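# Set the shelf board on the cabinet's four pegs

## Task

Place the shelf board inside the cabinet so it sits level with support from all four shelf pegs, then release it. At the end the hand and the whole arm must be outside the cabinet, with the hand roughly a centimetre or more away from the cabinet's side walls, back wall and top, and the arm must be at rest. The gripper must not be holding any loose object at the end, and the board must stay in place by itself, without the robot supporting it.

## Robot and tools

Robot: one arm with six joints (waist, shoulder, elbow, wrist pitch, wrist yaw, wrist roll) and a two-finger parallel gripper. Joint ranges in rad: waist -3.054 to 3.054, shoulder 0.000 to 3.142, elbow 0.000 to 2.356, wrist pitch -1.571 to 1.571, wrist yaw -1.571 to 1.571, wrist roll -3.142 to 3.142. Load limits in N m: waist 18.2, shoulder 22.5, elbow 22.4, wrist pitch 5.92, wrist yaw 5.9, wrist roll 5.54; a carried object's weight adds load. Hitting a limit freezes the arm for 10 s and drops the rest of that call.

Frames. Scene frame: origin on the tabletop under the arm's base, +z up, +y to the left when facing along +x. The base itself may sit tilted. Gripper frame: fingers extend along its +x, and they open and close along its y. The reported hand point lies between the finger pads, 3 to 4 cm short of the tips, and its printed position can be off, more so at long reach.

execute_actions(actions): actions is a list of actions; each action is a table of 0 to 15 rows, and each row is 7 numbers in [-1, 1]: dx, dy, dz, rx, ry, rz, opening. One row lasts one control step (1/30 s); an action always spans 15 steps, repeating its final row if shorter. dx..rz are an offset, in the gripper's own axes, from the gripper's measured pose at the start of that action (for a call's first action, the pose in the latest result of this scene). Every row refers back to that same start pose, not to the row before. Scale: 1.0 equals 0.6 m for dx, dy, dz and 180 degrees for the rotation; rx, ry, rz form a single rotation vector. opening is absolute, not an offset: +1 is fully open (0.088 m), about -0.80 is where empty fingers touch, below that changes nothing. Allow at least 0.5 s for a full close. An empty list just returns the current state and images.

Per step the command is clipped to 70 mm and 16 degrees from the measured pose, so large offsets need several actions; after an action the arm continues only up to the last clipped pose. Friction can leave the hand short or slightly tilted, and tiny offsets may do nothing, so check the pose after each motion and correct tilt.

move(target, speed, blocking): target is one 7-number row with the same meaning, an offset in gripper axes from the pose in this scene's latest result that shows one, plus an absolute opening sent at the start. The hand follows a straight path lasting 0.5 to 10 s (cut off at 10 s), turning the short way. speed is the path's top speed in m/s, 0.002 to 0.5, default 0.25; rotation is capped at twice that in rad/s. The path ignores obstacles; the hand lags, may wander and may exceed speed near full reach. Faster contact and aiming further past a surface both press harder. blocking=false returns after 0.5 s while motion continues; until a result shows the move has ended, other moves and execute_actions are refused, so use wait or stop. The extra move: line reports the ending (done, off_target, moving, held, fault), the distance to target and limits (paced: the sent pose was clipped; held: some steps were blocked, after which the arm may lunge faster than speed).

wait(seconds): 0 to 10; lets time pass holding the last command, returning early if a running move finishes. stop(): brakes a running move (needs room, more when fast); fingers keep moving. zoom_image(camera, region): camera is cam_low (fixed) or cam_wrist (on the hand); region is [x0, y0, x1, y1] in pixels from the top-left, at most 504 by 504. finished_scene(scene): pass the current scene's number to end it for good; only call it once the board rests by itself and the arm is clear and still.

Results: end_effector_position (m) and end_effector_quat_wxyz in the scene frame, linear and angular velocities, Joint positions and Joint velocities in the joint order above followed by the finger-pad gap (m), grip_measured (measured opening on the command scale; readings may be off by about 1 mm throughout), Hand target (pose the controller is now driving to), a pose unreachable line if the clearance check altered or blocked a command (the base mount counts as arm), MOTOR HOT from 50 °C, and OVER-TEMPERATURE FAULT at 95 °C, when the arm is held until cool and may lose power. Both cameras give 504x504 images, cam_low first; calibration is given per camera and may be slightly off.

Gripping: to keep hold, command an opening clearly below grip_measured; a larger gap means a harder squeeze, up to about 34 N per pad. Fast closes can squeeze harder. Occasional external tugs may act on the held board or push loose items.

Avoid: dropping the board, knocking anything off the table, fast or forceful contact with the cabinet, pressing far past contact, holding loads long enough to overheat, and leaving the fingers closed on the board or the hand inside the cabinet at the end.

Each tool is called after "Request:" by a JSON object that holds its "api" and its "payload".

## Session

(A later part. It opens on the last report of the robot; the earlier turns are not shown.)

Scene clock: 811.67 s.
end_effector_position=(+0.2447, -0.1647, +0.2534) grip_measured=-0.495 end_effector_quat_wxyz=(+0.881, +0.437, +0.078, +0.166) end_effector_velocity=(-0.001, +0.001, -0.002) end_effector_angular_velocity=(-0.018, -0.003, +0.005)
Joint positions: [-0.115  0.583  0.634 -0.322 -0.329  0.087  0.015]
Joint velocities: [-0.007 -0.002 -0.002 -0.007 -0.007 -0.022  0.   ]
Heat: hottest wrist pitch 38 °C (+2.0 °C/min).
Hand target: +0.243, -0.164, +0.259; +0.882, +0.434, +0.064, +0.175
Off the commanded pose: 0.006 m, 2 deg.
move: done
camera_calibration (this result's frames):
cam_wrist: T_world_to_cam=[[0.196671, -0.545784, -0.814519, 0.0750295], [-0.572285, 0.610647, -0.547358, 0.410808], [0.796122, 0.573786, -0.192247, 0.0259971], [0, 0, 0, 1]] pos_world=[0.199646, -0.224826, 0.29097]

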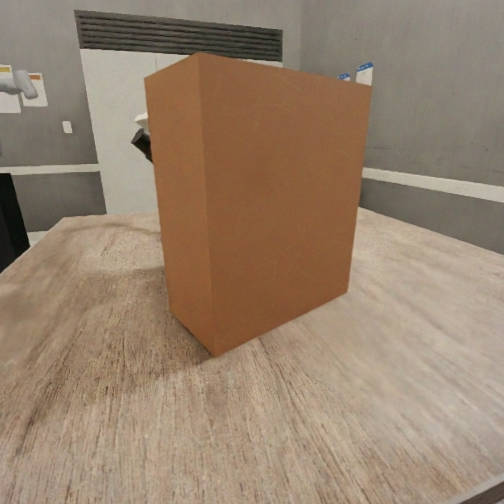

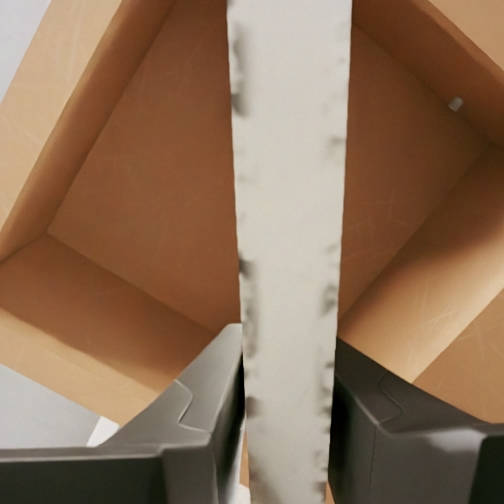

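Request:
{"api": "zoom_image", "payload": {"camera": "cam_wrist", "region": [340, 0, 504, 164]}}

Request:
{"api": "zoom_image", "payload": {"camera": "cam_wrist", "region": [0, 200, 250, 450]}}

Region (340, 0, 504, 164) of cam_wrist's 504x504 image, scaled by 3.073, with more detail than that image has.

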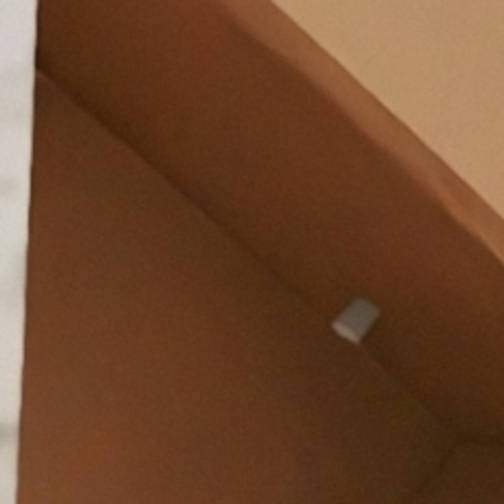

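Region (0, 200, 250, 450) of cam_wrist's 504x504 image, scaled by 2.016, with more detail than that image has.

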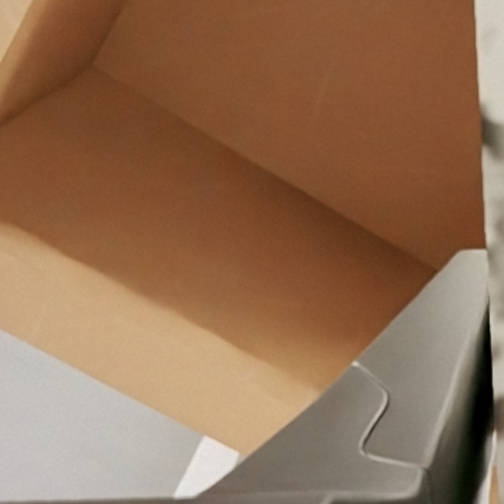

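Request:
{"api": "move", "payload": {"target": [0.097, 0.0086, 0.004, -0.004, -0.0045, 0.0105, -0.8], "speed": 0.05}}

Scene clock: 837.63 s.
end_effector_position=(+0.2997, -0.1436, +0.2531) grip_measured=-0.495 end_effector_quat_wxyz=(+0.882, +0.433, +0.073, +0.170) end_effector_velocity=(+0.001, -0.003, +0.003) end_effector_angular_velocity=(-0.004, -0.021, -0.012)
Joint positions: [-0.01   0.84   0.616 -0.035 -0.238  0.107  0.015]
Joint velocities: [-0.002 -0.002 -0.002  0.022 -0.007 -0.007 -0.   ]
Heat: hottest wrist pitch 38 °C (+1.0 °C/min).
Hand target: +0.299, -0.142, +0.259; +0.881, +0.434, +0.063, +0.178
Off the commanded pose: 0.006 m, 1 deg.
move: done
camera_calibration (this result's frames):
cam_wrist: T_world_to_cam=[[0.209673, -0.549316, -0.808882, 0.0697166], [-0.567186, 0.60553, -0.558241, 0.429713], [0.796453, 0.575835, -0.184601, -0.0316764], [0, 0, 0, 1]] pos_world=[0.254339, -0.203668, 0.290429]

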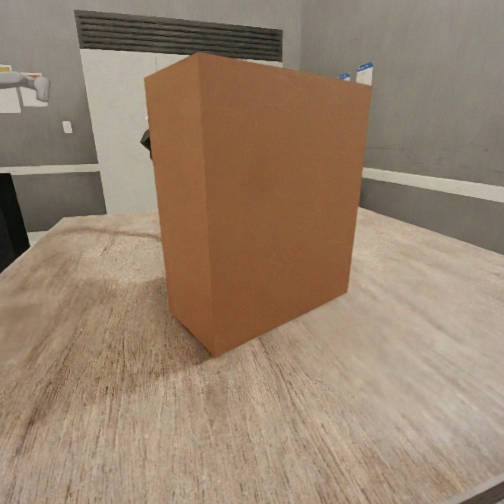

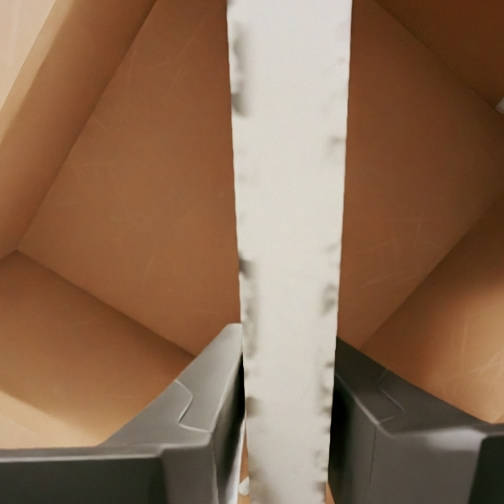

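Request:
{"api": "move", "payload": {"target": [0.0992, 0.006, 0.0055, 0.0, -0.003, 0.004, -0.8], "speed": 0.05}}

Scene clock: 854.03 s.
end_effector_position=(+0.3534, -0.1168, +0.2442) grip_measured=-0.495 end_effector_quat_wxyz=(+0.881, +0.434, +0.087, +0.169) end_effector_velocity=(+0.001, -0.001, +0.001) end_effector_angular_velocity=(-0.005, -0.004, +0.005)
Joint positions: [ 0.047  1.124  0.653  0.19  -0.172  0.123  0.015]
Joint velocities: [-0.002  0.002  0.007 -0.007 -0.007 -0.007  0.   ]
Heat: hottest wrist pitch 38 °C (+1.0 °C/min).
Hand target: +0.355, -0.122, +0.258; +0.881, +0.435, +0.066, +0.174
Off the commanded pose: 0.016 m, 2 deg.
move: off_target
camera_calibration (this result's frames):
cam_wrist: T_world_to_cam=[[0.194552, -0.550173, -0.812071, 0.0719755], [-0.587688, 0.597469, -0.545576, 0.442191], [0.785348, 0.583388, -0.207092, -0.0812654], [0, 0, 0, 1]] pos_world=[0.309689, -0.177187, 0.282869]

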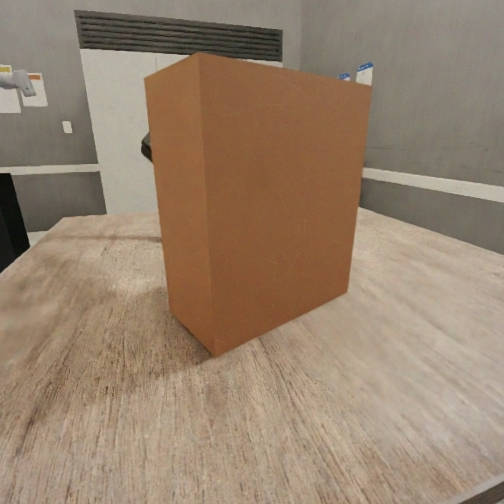

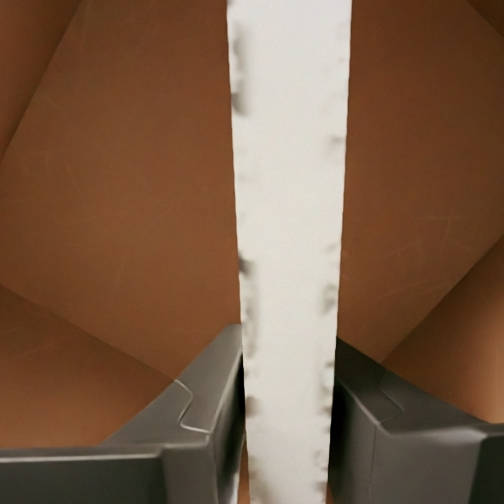

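Request:
{"api": "move", "payload": {"target": [-0.0023, 0.0121, 0.0253, 0.0, -0.0107, 0.0058, -0.8], "speed": 0.04}}

Scene clock: 863.83 s.
end_effector_position=(+0.3542, -0.1183, +0.2441) grip_measured=-0.495 end_effector_quat_wxyz=(+0.880, +0.436, +0.090, +0.165) end_effector_velocity=(-0.002, +0.003, -0.003) end_effector_angular_velocity=(+0.008, +0.008, +0.012)
Joint positions: [ 0.048  1.125  0.659  0.182 -0.162  0.13   0.015]
Joint velocities: [-0.002 -0.002 -0.007 -0.007 -0.007  0.007 -0.   ]
Heat: hottest wrist pitch 38 °C (+0.0 °C/min).
Hand target: +0.355, -0.124, +0.259; +0.881, +0.437, +0.068, +0.170
Off the commanded pose: 0.016 m, 3 deg.
move: off_target
camera_calibration (this result's frames):
cam_wrist: T_world_to_cam=[[0.18336, -0.548701, -0.815663, 0.075885], [-0.590162, 0.60213, -0.537724, 0.443023], [0.786185, 0.579971, -0.213416, -0.0801787], [0, 0, 0, 1]] pos_world=[0.310576, -0.178618, 0.283009]

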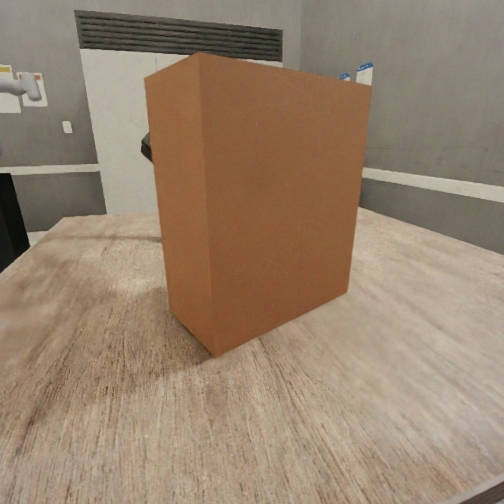

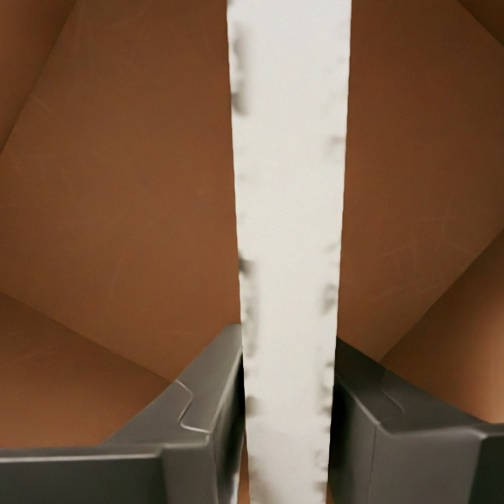

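Request:
{"api": "move", "payload": {"target": [-0.0028, 0.0202, 0.0392, 0.0, -0.0147, 0.0133, -0.8], "speed": 0.04}}

Scene clock: 882.40 s.
end_effector_position=(+0.3567, -0.1250, +0.2526) grip_measured=-0.495 end_effector_quat_wxyz=(+0.879, +0.440, +0.082, +0.164) end_effector_velocity=(-0.001, +0.003, +0.000) end_effector_angular_velocity=(-0.006, -0.004, +0.012)
Joint positions: [ 0.05   1.126  0.689  0.171 -0.163  0.139  0.015]
Joint velocities: [ 0.002 -0.002 -0.002 -0.007 -0.007 -0.007 -0.   ]
Heat: hottest wrist pitch 38 °C (+0.0 °C/min).
Hand target: +0.357, -0.130, +0.268; +0.879, +0.441, +0.061, +0.173
Off the commanded pose: 0.016 m, 3 deg.
move: off_target
camera_calibration (this result's frames):
cam_wrist: T_world_to_cam=[[0.187335, -0.542218, -0.819088, 0.0789658], [-0.578207, 0.61322, -0.53818, 0.450381], [0.794092, 0.574423, -0.198637, -0.0837071], [0, 0, 0, 1]] pos_world=[0.312092, -0.185283, 0.290439]

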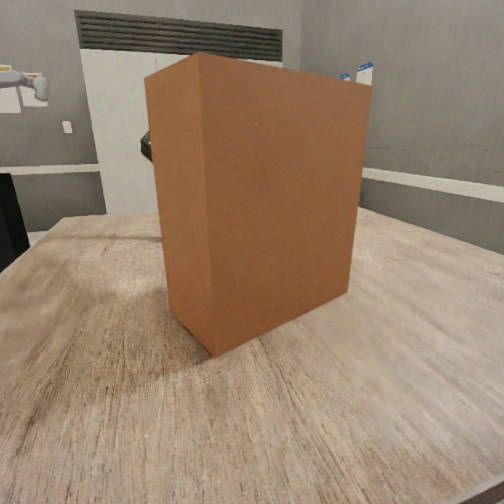

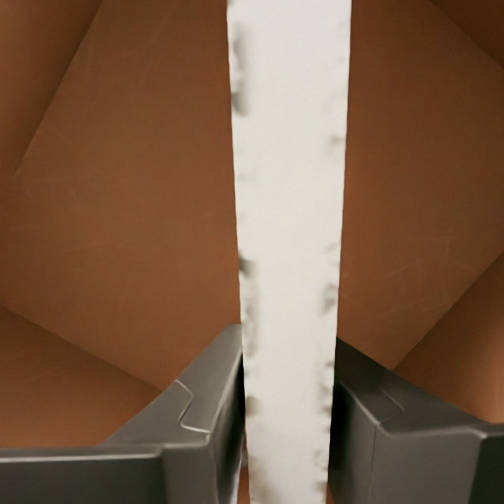

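Request:
{"api": "move", "payload": {"target": [0.0962, 0.019, 0.0272, -0.0067, -0.01, 0.0133, -0.8], "speed": 0.04}}

Scene clock: 899.13 s.
end_effector_position=(+0.4108, -0.1057, +0.2558) grip_measured=-0.495 end_effector_quat_wxyz=(+0.880, +0.437, +0.079, +0.170) end_effector_velocity=(+0.000, -0.003, +0.006) end_effector_angular_velocity=(+0.001, -0.027, +0.002)
Joint positions: [ 0.082  1.385  0.811  0.31  -0.147  0.139  0.015]
Joint velocities: [-0.002 -0.002  0.007  0.007 -0.022 -0.007 -0.   ]
Heat: hottest wrist pitch 38 °C (+0.0 °C/min).
Hand target: +0.413, -0.110, +0.271; +0.881, +0.435, +0.057, +0.176
Off the commanded pose: 0.016 m, 3 deg.
move: off_target
camera_calibration (this result's frames):
cam_wrist: T_world_to_cam=[[0.202309, -0.543675, -0.814548, 0.0744392], [-0.576476, 0.606263, -0.547833, 0.472506], [0.791673, 0.580399, -0.190762, -0.137541], [0, 0, 0, 1]] pos_world=[0.366216, -0.166164, 0.293251]

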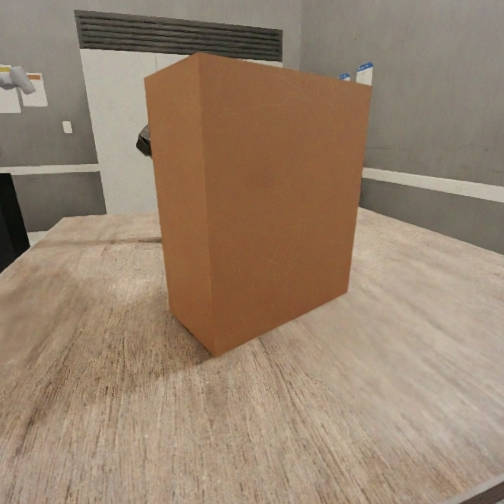

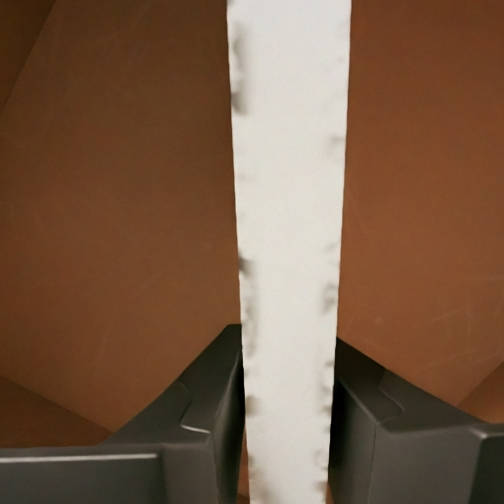

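Request:
{"api": "move", "payload": {"target": [0.034, 0.014, 0.021, 0.0, -0.0084, 0.011, -0.8], "speed": 0.02}}

Scene clock: 909.97 s.
end_effector_position=(+0.4252, -0.1017, +0.2513) grip_measured=-0.495 end_effector_quat_wxyz=(+0.879, +0.439, +0.084, +0.166) end_effector_velocity=(-0.002, -0.000, +0.000) end_effector_angular_velocity=(+0.008, +0.001, +0.005)
Joint positions: [ 0.079  1.45   0.846  0.332 -0.138  0.144  0.015]
Joint velocities: [-0.002 -0.007 -0.002 -0.007 -0.007  0.007 -0.   ]
Heat: hottest wrist pitch 38 °C (+0.0 °C/min).
Hand target: +0.430, -0.103, +0.270; +0.878, +0.440, +0.059, +0.179
Off the commanded pose: 0.020 m, 3 deg.
move: off_target
camera_calibration (this result's frames):
cam_wrist: T_world_to_cam=[[0.189521, -0.543176, -0.81795, 0.0763296], [-0.582817, 0.608186, -0.538919, 0.476562], [0.790194, 0.578851, -0.201308, -0.148922], [0, 0, 0, 1]] pos_world=[0.380959, -0.162174, 0.289282]

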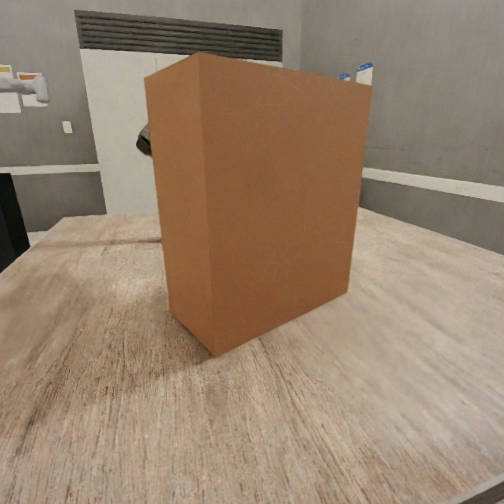

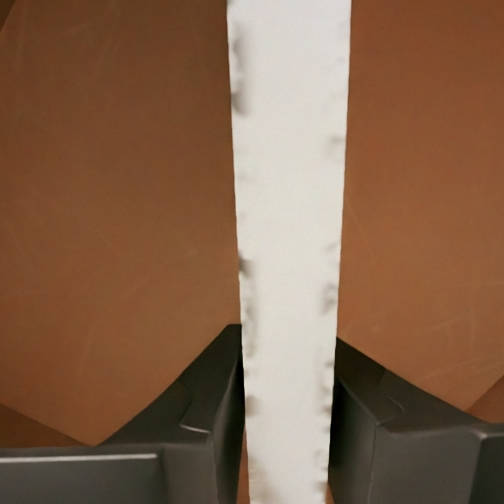

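Request:
{"api": "move", "payload": {"target": [-0.006, 0.0222, 0.026, 0.094, -0.01, 0.0133, -0.8], "speed": 0.05}}

Scene clock: 924.23 s.
end_effector_position=(+0.4231, -0.0987, +0.2547) grip_measured=-0.495 end_effector_quat_wxyz=(+0.804, +0.563, +0.108, +0.157) end_effector_velocity=(+0.000, -0.003, -0.000) end_effector_angular_velocity=(-0.008, -0.001, -0.012)
Joint positions: [ 0.091  1.444  0.844  0.326 -0.137  0.443  0.015]
Joint velocities: [-0.002 -0.002 -0.002  0.007  0.007 -0.007 -0.   ]
Heat: hottest wrist pitch 40 °C (+2.0 °C/min).
Hand target: +0.423, -0.107, +0.271; +0.803, +0.567, +0.085, +0.163
Off the commanded pose: 0.019 m, 3 deg.
move: off_target
camera_calibration (this result's frames):
cam_wrist: T_world_to_cam=[[0.100076, -0.294901, -0.950273, 0.177253], [-0.63257, 0.718345, -0.289544, 0.443745], [0.76801, 0.630091, -0.114656, -0.155952], [0, 0, 0, 1]] pos_world=[0.382733, -0.168226, 0.279041]

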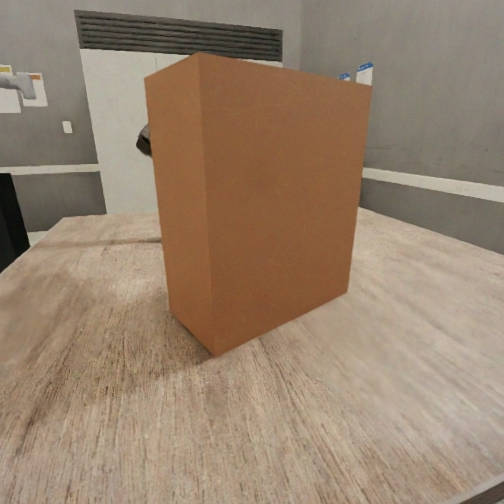

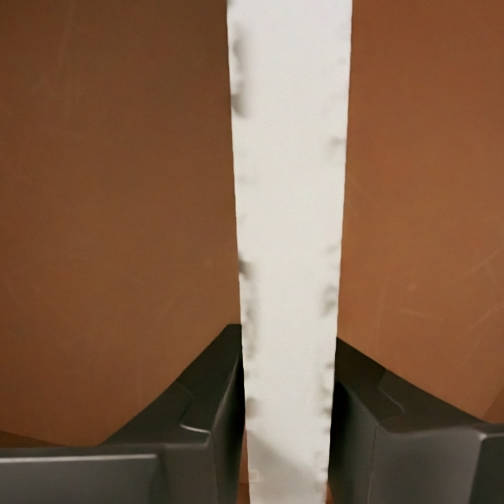

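Request:
{"api": "move", "payload": {"target": [-0.006, 0.0225, 0.0161, 0.0556, -0.011, 0.0138, -0.8], "speed": 0.04}}

Scene clock: 940.37 s.
end_effector_position=(+0.4215, -0.0941, +0.2608) grip_measured=-0.494 end_effector_quat_wxyz=(+0.753, +0.629, +0.115, +0.156) end_effector_velocity=(-0.001, +0.001, -0.001) end_effector_angular_velocity=(-0.020, -0.006, +0.008)
Joint positions: [ 0.108  1.443  0.839  0.341 -0.139  0.614  0.015]
Joint velocities: [-0.002 -0.002 -0.002 -0.007 -0.007 -0.022 -0.   ]
Heat: hottest wrist pitch 40 °C (+2.0 °C/min).
Hand target: +0.421, -0.104, +0.271; +0.750, +0.636, +0.096, +0.154
Off the commanded pose: 0.014 m, 2 deg.
move: off_target
camera_calibration (this result's frames):
cam_wrist: T_world_to_cam=[[0.0591855, -0.137876, -0.98868, 0.226542], [-0.648154, 0.747942, -0.143105, 0.412358], [0.759206, 0.649286, -0.0450976, -0.169601], [0, 0, 0, 1]] pos_world=[0.382626, -0.167066, 0.275339]

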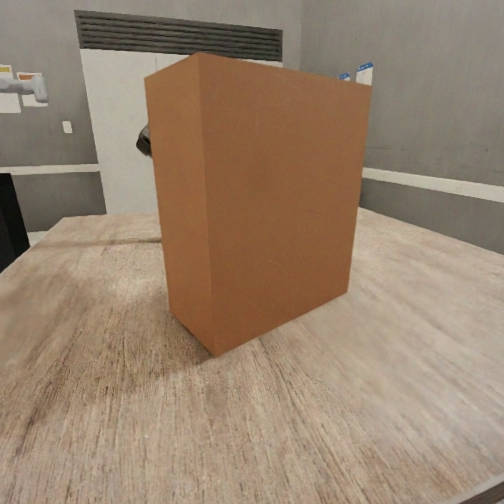

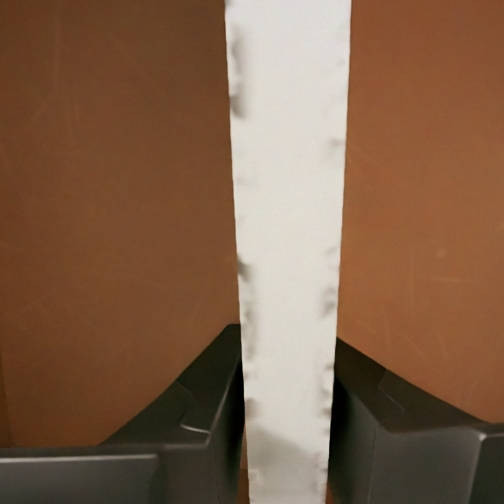

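Request:
{"api": "zoom_image", "payload": {"camera": "cam_wrist", "region": [200, 0, 380, 180]}}

Request:
{"api": "zoom_image", "payload": {"camera": "cam_wrist", "region": [200, 180, 380, 360]}}

Region (200, 0, 380, 180) of cam_wrist's 504x504 image, scaled by 2.800, with more detail than that image has.

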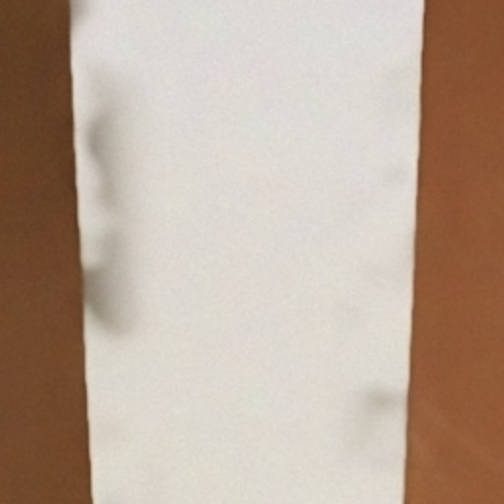

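Region (200, 180, 380, 360) of cam_wrist's 504x504 image, scaled by 2.800, with more detail than that image has.

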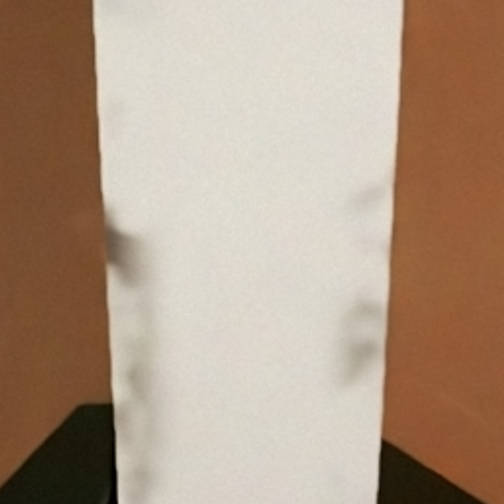

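Request:
{"api": "move", "payload": {"target": [-0.0053, 0.026, 0.0063, 0.0583, -0.0099, 0.0078, -0.8], "speed": 0.04}}

Scene clock: 1001.10 s.
end_effector_position=(+0.4204, -0.0920, +0.2627) grip_measured=-0.495 end_effector_quat_wxyz=(+0.693, +0.697, +0.128, +0.133) end_effector_velocity=(-0.002, -0.000, +0.000) end_effector_angular_velocity=(-0.005, -0.004, +0.005)
Joint positions: [ 0.13   1.439  0.833  0.347 -0.095  0.807  0.015]
Joint velocities: [-0.002 -0.007 -0.002 -0.007 -0.007 -0.007  0.   ]
Heat: hottest wrist pitch 45 °C (+5.0 °C/min).
Hand target: +0.418, -0.096, +0.277; +0.692, +0.699, +0.110, +0.144
Off the commanded pose: 0.015 m, 2 deg.
move: off_target
camera_calibration (this result's frames):
cam_wrist: T_world_to_cam=[[-0.0235628, 0.0291772, -0.999296, 0.281803], [-0.640824, 0.766771, 0.0374983, 0.361547], [0.767326, 0.641257, 0.000630172, -0.186199], [0, 0, 0, 1]] pos_world=[0.381204, -0.166044, 0.268165]

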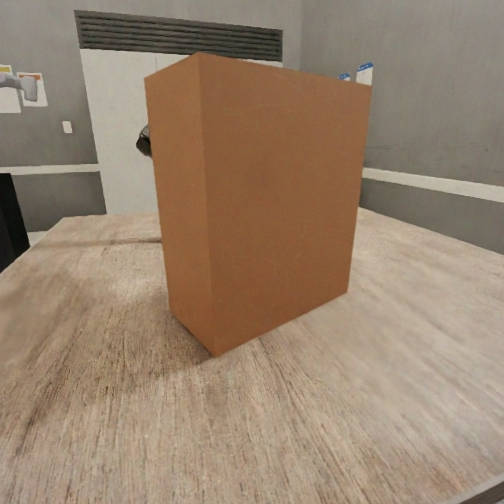

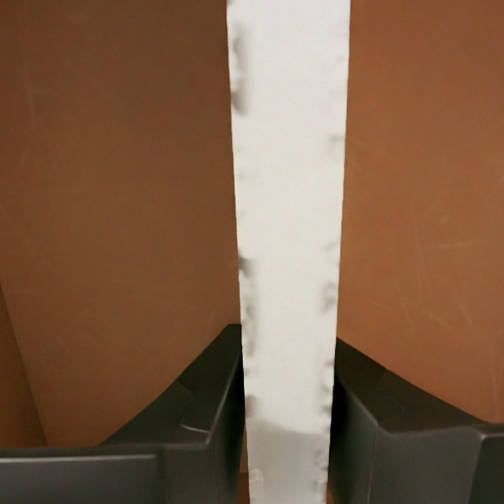

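Request:
{"api": "move", "payload": {"target": [-0.0063, -0.0925, 0.0054, 0.0, -0.0033, 0.011, -0.8], "speed": 0.04}}

Scene clock: 1014.23 s.
end_effector_position=(+0.4176, -0.0933, +0.2010) grip_measured=-0.495 end_effector_quat_wxyz=(+0.691, +0.699, +0.123, +0.137) end_effector_velocity=(-0.000, +0.000, -0.000) end_effector_angular_velocity=(-0.005, -0.008, +0.001)
Joint positions: [-0.029  1.499  0.687  0.555 -0.256  0.771  0.015]
Joint velocities: [-0.002  0.002 -0.002  0.007 -0.007 -0.007 -0.   ]
Heat: hottest wrist pitch 45 °C (+3.0 °C/min).
Hand target: +0.418, -0.096, +0.207; +0.692, +0.699, +0.112, +0.141
Off the commanded pose: 0.007 m, 1 deg.
move: done
camera_calibration (this result's frames):
cam_wrist: T_world_to_cam=[[-0.0132143, 0.0371116, -0.999224, 0.216503], [-0.639845, 0.767614, 0.0369712, 0.362885], [0.76839, 0.639837, 0.0136022, -0.186365], [0, 0, 0, 1]] pos_world=[0.378252, -0.167347, 0.205454]

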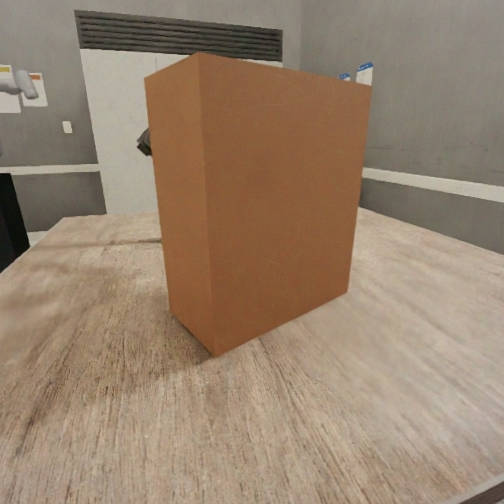

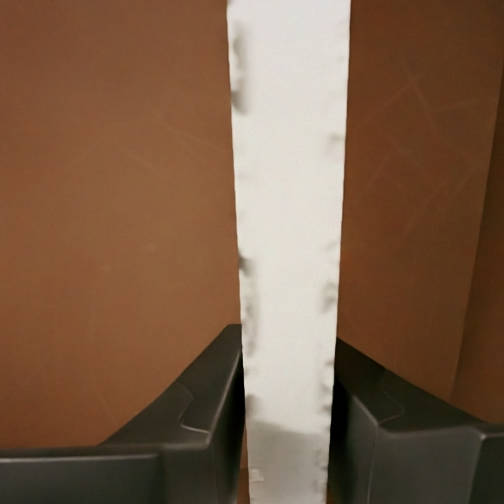

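Request:
{"api": "move", "payload": {"target": [-0.002, -0.035, 0.0045, 0.002, 0.0, 0.001, -0.8], "speed": 0.02}}

Scene clock: 1020.77 s.
end_effector_position=(+0.4171, -0.0936, +0.1742) grip_measured=-0.495 end_effector_quat_wxyz=(+0.689, +0.701, +0.132, +0.131) end_effector_velocity=(-0.002, +0.002, -0.005) end_effector_angular_velocity=(+0.006, +0.025, +0.009)
Joint positions: [-0.092  1.54   0.655  0.606 -0.306  0.758  0.015]
Joint velocities: [-0.002 -0.002 -0.002 -0.022  0.007  0.007 -0.   ]
Heat: hottest wrist pitch 45 °C (+3.0 °C/min).
Hand target: +0.418, -0.096, +0.180; +0.689, +0.701, +0.122, +0.137
Off the commanded pose: 0.006 m, 1 deg.
move: done
camera_calibration (this result's frames):
cam_wrist: T_world_to_cam=[[-0.0352718, 0.0388558, -0.998622, 0.19899], [-0.643037, 0.764037, 0.0524406, 0.362059], [0.765022, 0.644001, -0.00196324, -0.180886], [0, 0, 0, 1]] pos_world=[0.378218, -0.167868, 0.179374]

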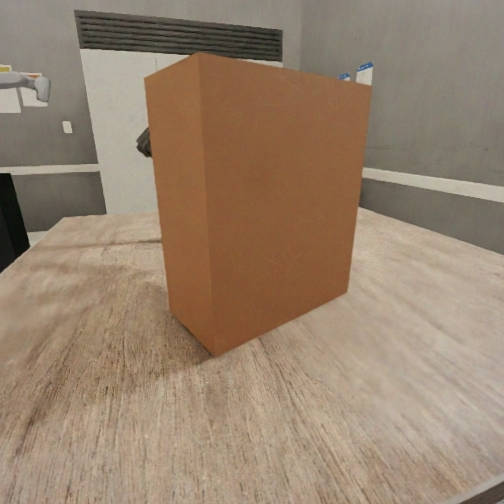

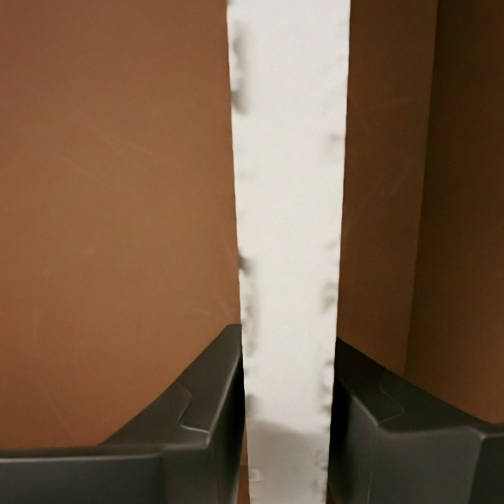

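Request:
{"api": "move", "payload": {"target": [0.0, -0.0085, 0.0045, 0.004, 0.0, 0.006, -0.8], "speed": 0.015}}

Scene clock: 1029.07 s.
end_effector_position=(+0.4173, -0.0928, +0.1711) grip_measured=-0.494 end_effector_quat_wxyz=(+0.687, +0.701, +0.129, +0.140) end_effector_velocity=(-0.002, +0.002, +0.001) end_effector_angular_velocity=(-0.015, -0.023, +0.011)
Joint positions: [-0.108  1.556  0.649  0.633 -0.341  0.756  0.015]
Joint velocities: [-0.002 -0.002 -0.007  0.007 -0.022 -0.022 -0.   ]
Heat: hottest wrist pitch 44 °C (+1.0 °C/min).
Hand target: +0.418, -0.096, +0.169; +0.683, +0.706, +0.127, +0.137
Off the commanded pose: 0.004 m, 1 deg.
move: done
camera_calibration (this result's frames):
cam_wrist: T_world_to_cam=[[-0.0188038, 0.0458453, -0.998772, 0.18964], [-0.650372, 0.758158, 0.0470453, 0.365145], [0.759383, 0.650457, 0.0155602, -0.181595], [0, 0, 0, 1]] pos_world=[0.378946, -0.167412, 0.175055]

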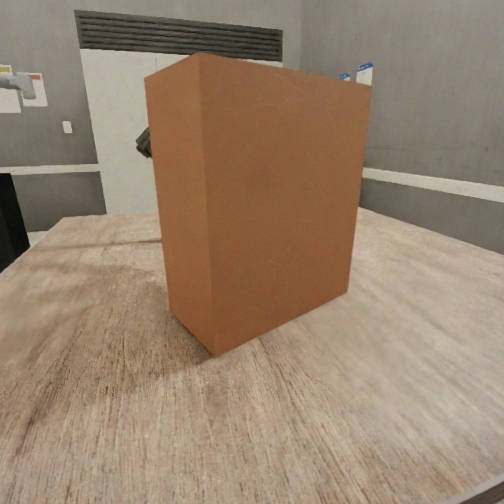

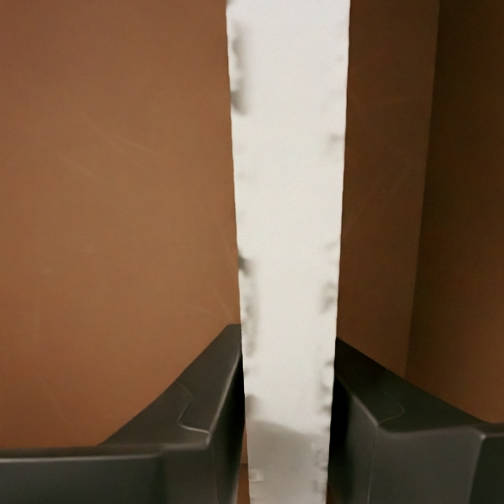

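Request:
{"api": "execute_actions", "payload": {"actions": [[[0,0,0,0,0,0,-0.6],[0,0,0,0,0,0,-0.5],[0,0,0,0,0,0,-0.45],[0,0,0,0,0,0,-0.4],[0,0,0,0,0,0,-0.3],[0,0,0,0,0,0,-0.2],[0,0,0,0,0,0,-0.1],[0,0,0,0,0,0,0.0]],[[0,0,0,0,0,0,0.0]]]}}

Scene clock: 1035.77 s.
end_effector_position=(+0.4174, -0.0933, +0.1702) grip_measured=+0.000 end_effector_quat_wxyz=(+0.687, +0.701, +0.129, +0.138) end_effector_velocity=(-0.001, +0.004, -0.001) end_effector_angular_velocity=(-0.004, -0.001, +0.015)
Joint positions: [-0.109  1.557  0.648  0.634 -0.337  0.755  0.039]
Joint velocities: [ 0.002  0.002 -0.002 -0.007 -0.007 -0.007 -0.   ]
Heat: hottest wrist pitch 43 °C (-1.0 °C/min).
Hand target: +0.417, -0.093, +0.170; +0.687, +0.701, +0.129, +0.138
Off the commanded pose: 0.000 m, 0 deg.
camera_calibration (this result's frames):
cam_wrist: T_world_to_cam=[[-0.02141, 0.043949, -0.998804, 0.189706], [-0.647855, 0.760292, 0.0473413, 0.364788], [0.761463, 0.648093, 0.0121947, -0.181913], [0, 0, 0, 1]] pos_world=[0.378911, -0.167787, 0.174428]

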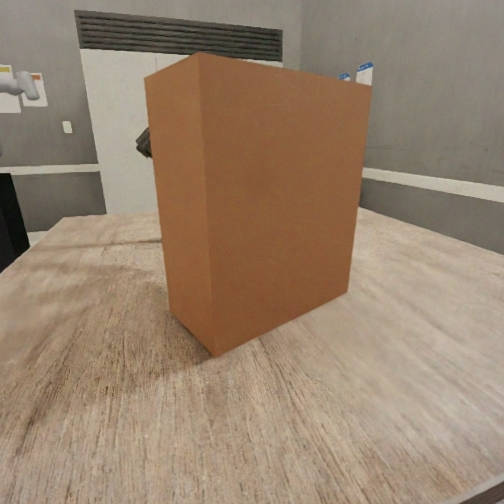

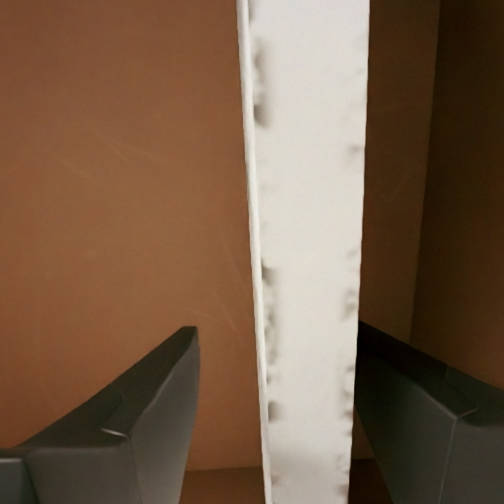

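Request:
{"api": "move", "payload": {"target": [-0.125, -0.004, 0.0, 0, 0, 0, 0.0], "speed": 0.08}}

Request:
{"api": "move", "payload": {"target": [-0.25, 0.17, 0.0, -0.5, 0, 0, 1.0], "speed": 0.2}}

Scene clock: 1042.93 s.
end_effector_position=(+0.3506, -0.1238, +0.1700) grip_measured=+0.000 end_effector_quat_wxyz=(+0.688, +0.702, +0.125, +0.137) end_effector_velocity=(-0.002, +0.001, -0.002) end_effector_angular_velocity=(-0.004, +0.002, +0.004)
Joint positions: [-0.228  1.213  0.484  0.45  -0.451  0.722  0.039]
Joint velocities: [-0.007 -0.007 -0.007 -0.007 -0.007 -0.007 -0.   ]
Heat: hottest wrist pitch 42 °C (-2.0 °C/min).
Hand target: +0.348, -0.121, +0.167; +0.687, +0.701, +0.129, +0.138
Off the commanded pose: 0.005 m, 0 deg.
move: done
camera_calibration (this result's frames):
cam_wrist: T_world_to_cam=[[-0.0170866, 0.0451247, -0.998835, 0.188068], [-0.643088, 0.764438, 0.0455362, 0.343875], [0.765602, 0.643117, 0.0159575, -0.113911], [0, 0, 0, 1]] pos_world=[0.311566, -0.1981, 0.174008]

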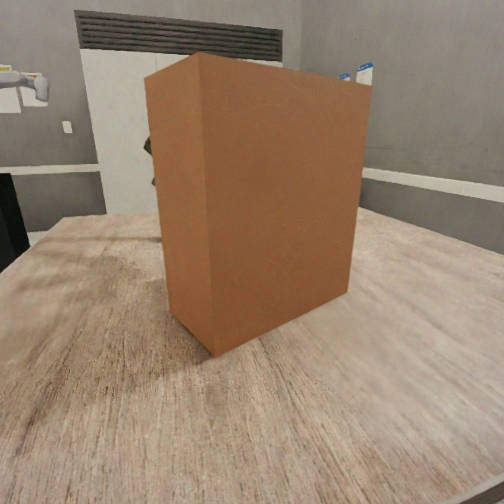

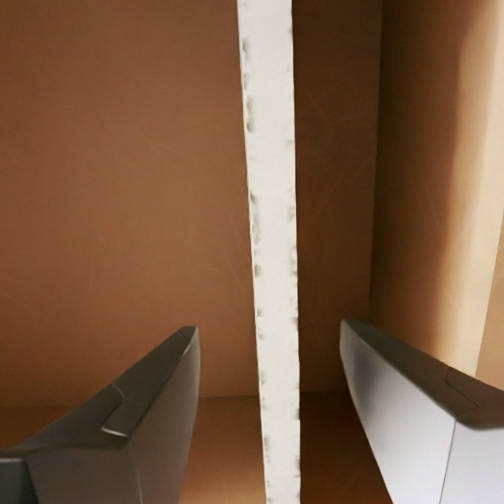

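Scene clock: 1047.23 s.
end_effector_position=(+0.2104, -0.1780, +0.2681) grip_measured=+1.000 end_effector_quat_wxyz=(+0.982, +0.014, -0.006, +0.190) end_effector_velocity=(-0.001, +0.000, +0.001) end_effector_angular_velocity=(-0.018, -0.010, +0.004)
Joint positions: [-0.165  0.475  0.721 -0.527 -0.393 -0.824  0.088]
Joint velocities: [-0.002 -0.002  0.002 -0.007 -0.007 -0.022  0.   ]
Heat: hottest wrist pitch 41 °C (-3.0 °C/min).
Hand target: +0.209, -0.181, +0.271; +0.982, +0.010, -0.009, +0.186
Off the commanded pose: 0.003 m, 1 deg.
move: done
camera_calibration (this result's frames):
cam_wrist: T_world_to_cam=[[0.354922, -0.933136, -0.0573424, -0.21872], [-0.302817, -0.0567153, -0.95136, 0.340113], [0.884496, 0.355023, -0.302699, 0.0358273], [0, 0, 0, 1]] pos_world=[0.148932, -0.197526, 0.321873]

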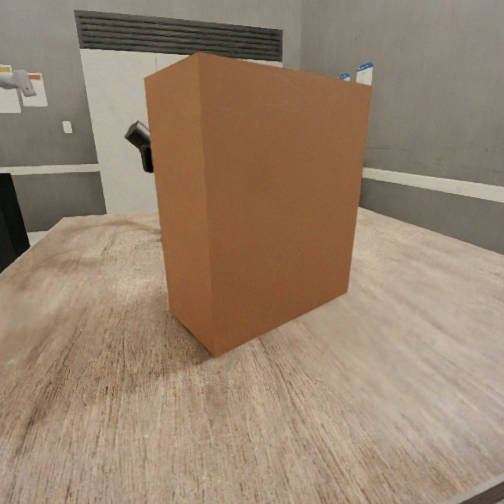

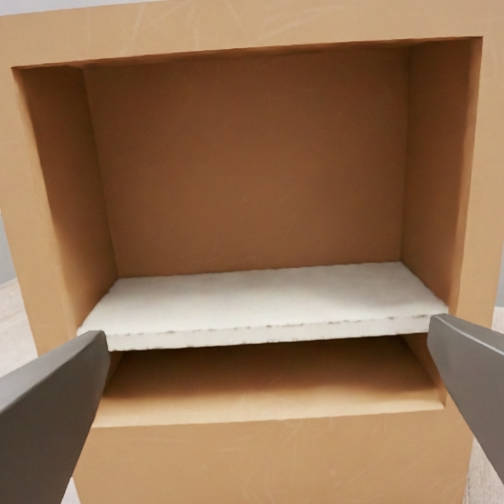

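Request:
{"api": "finished_scene", "payload": {"scene": 1}}

The scene is finished: the task was done.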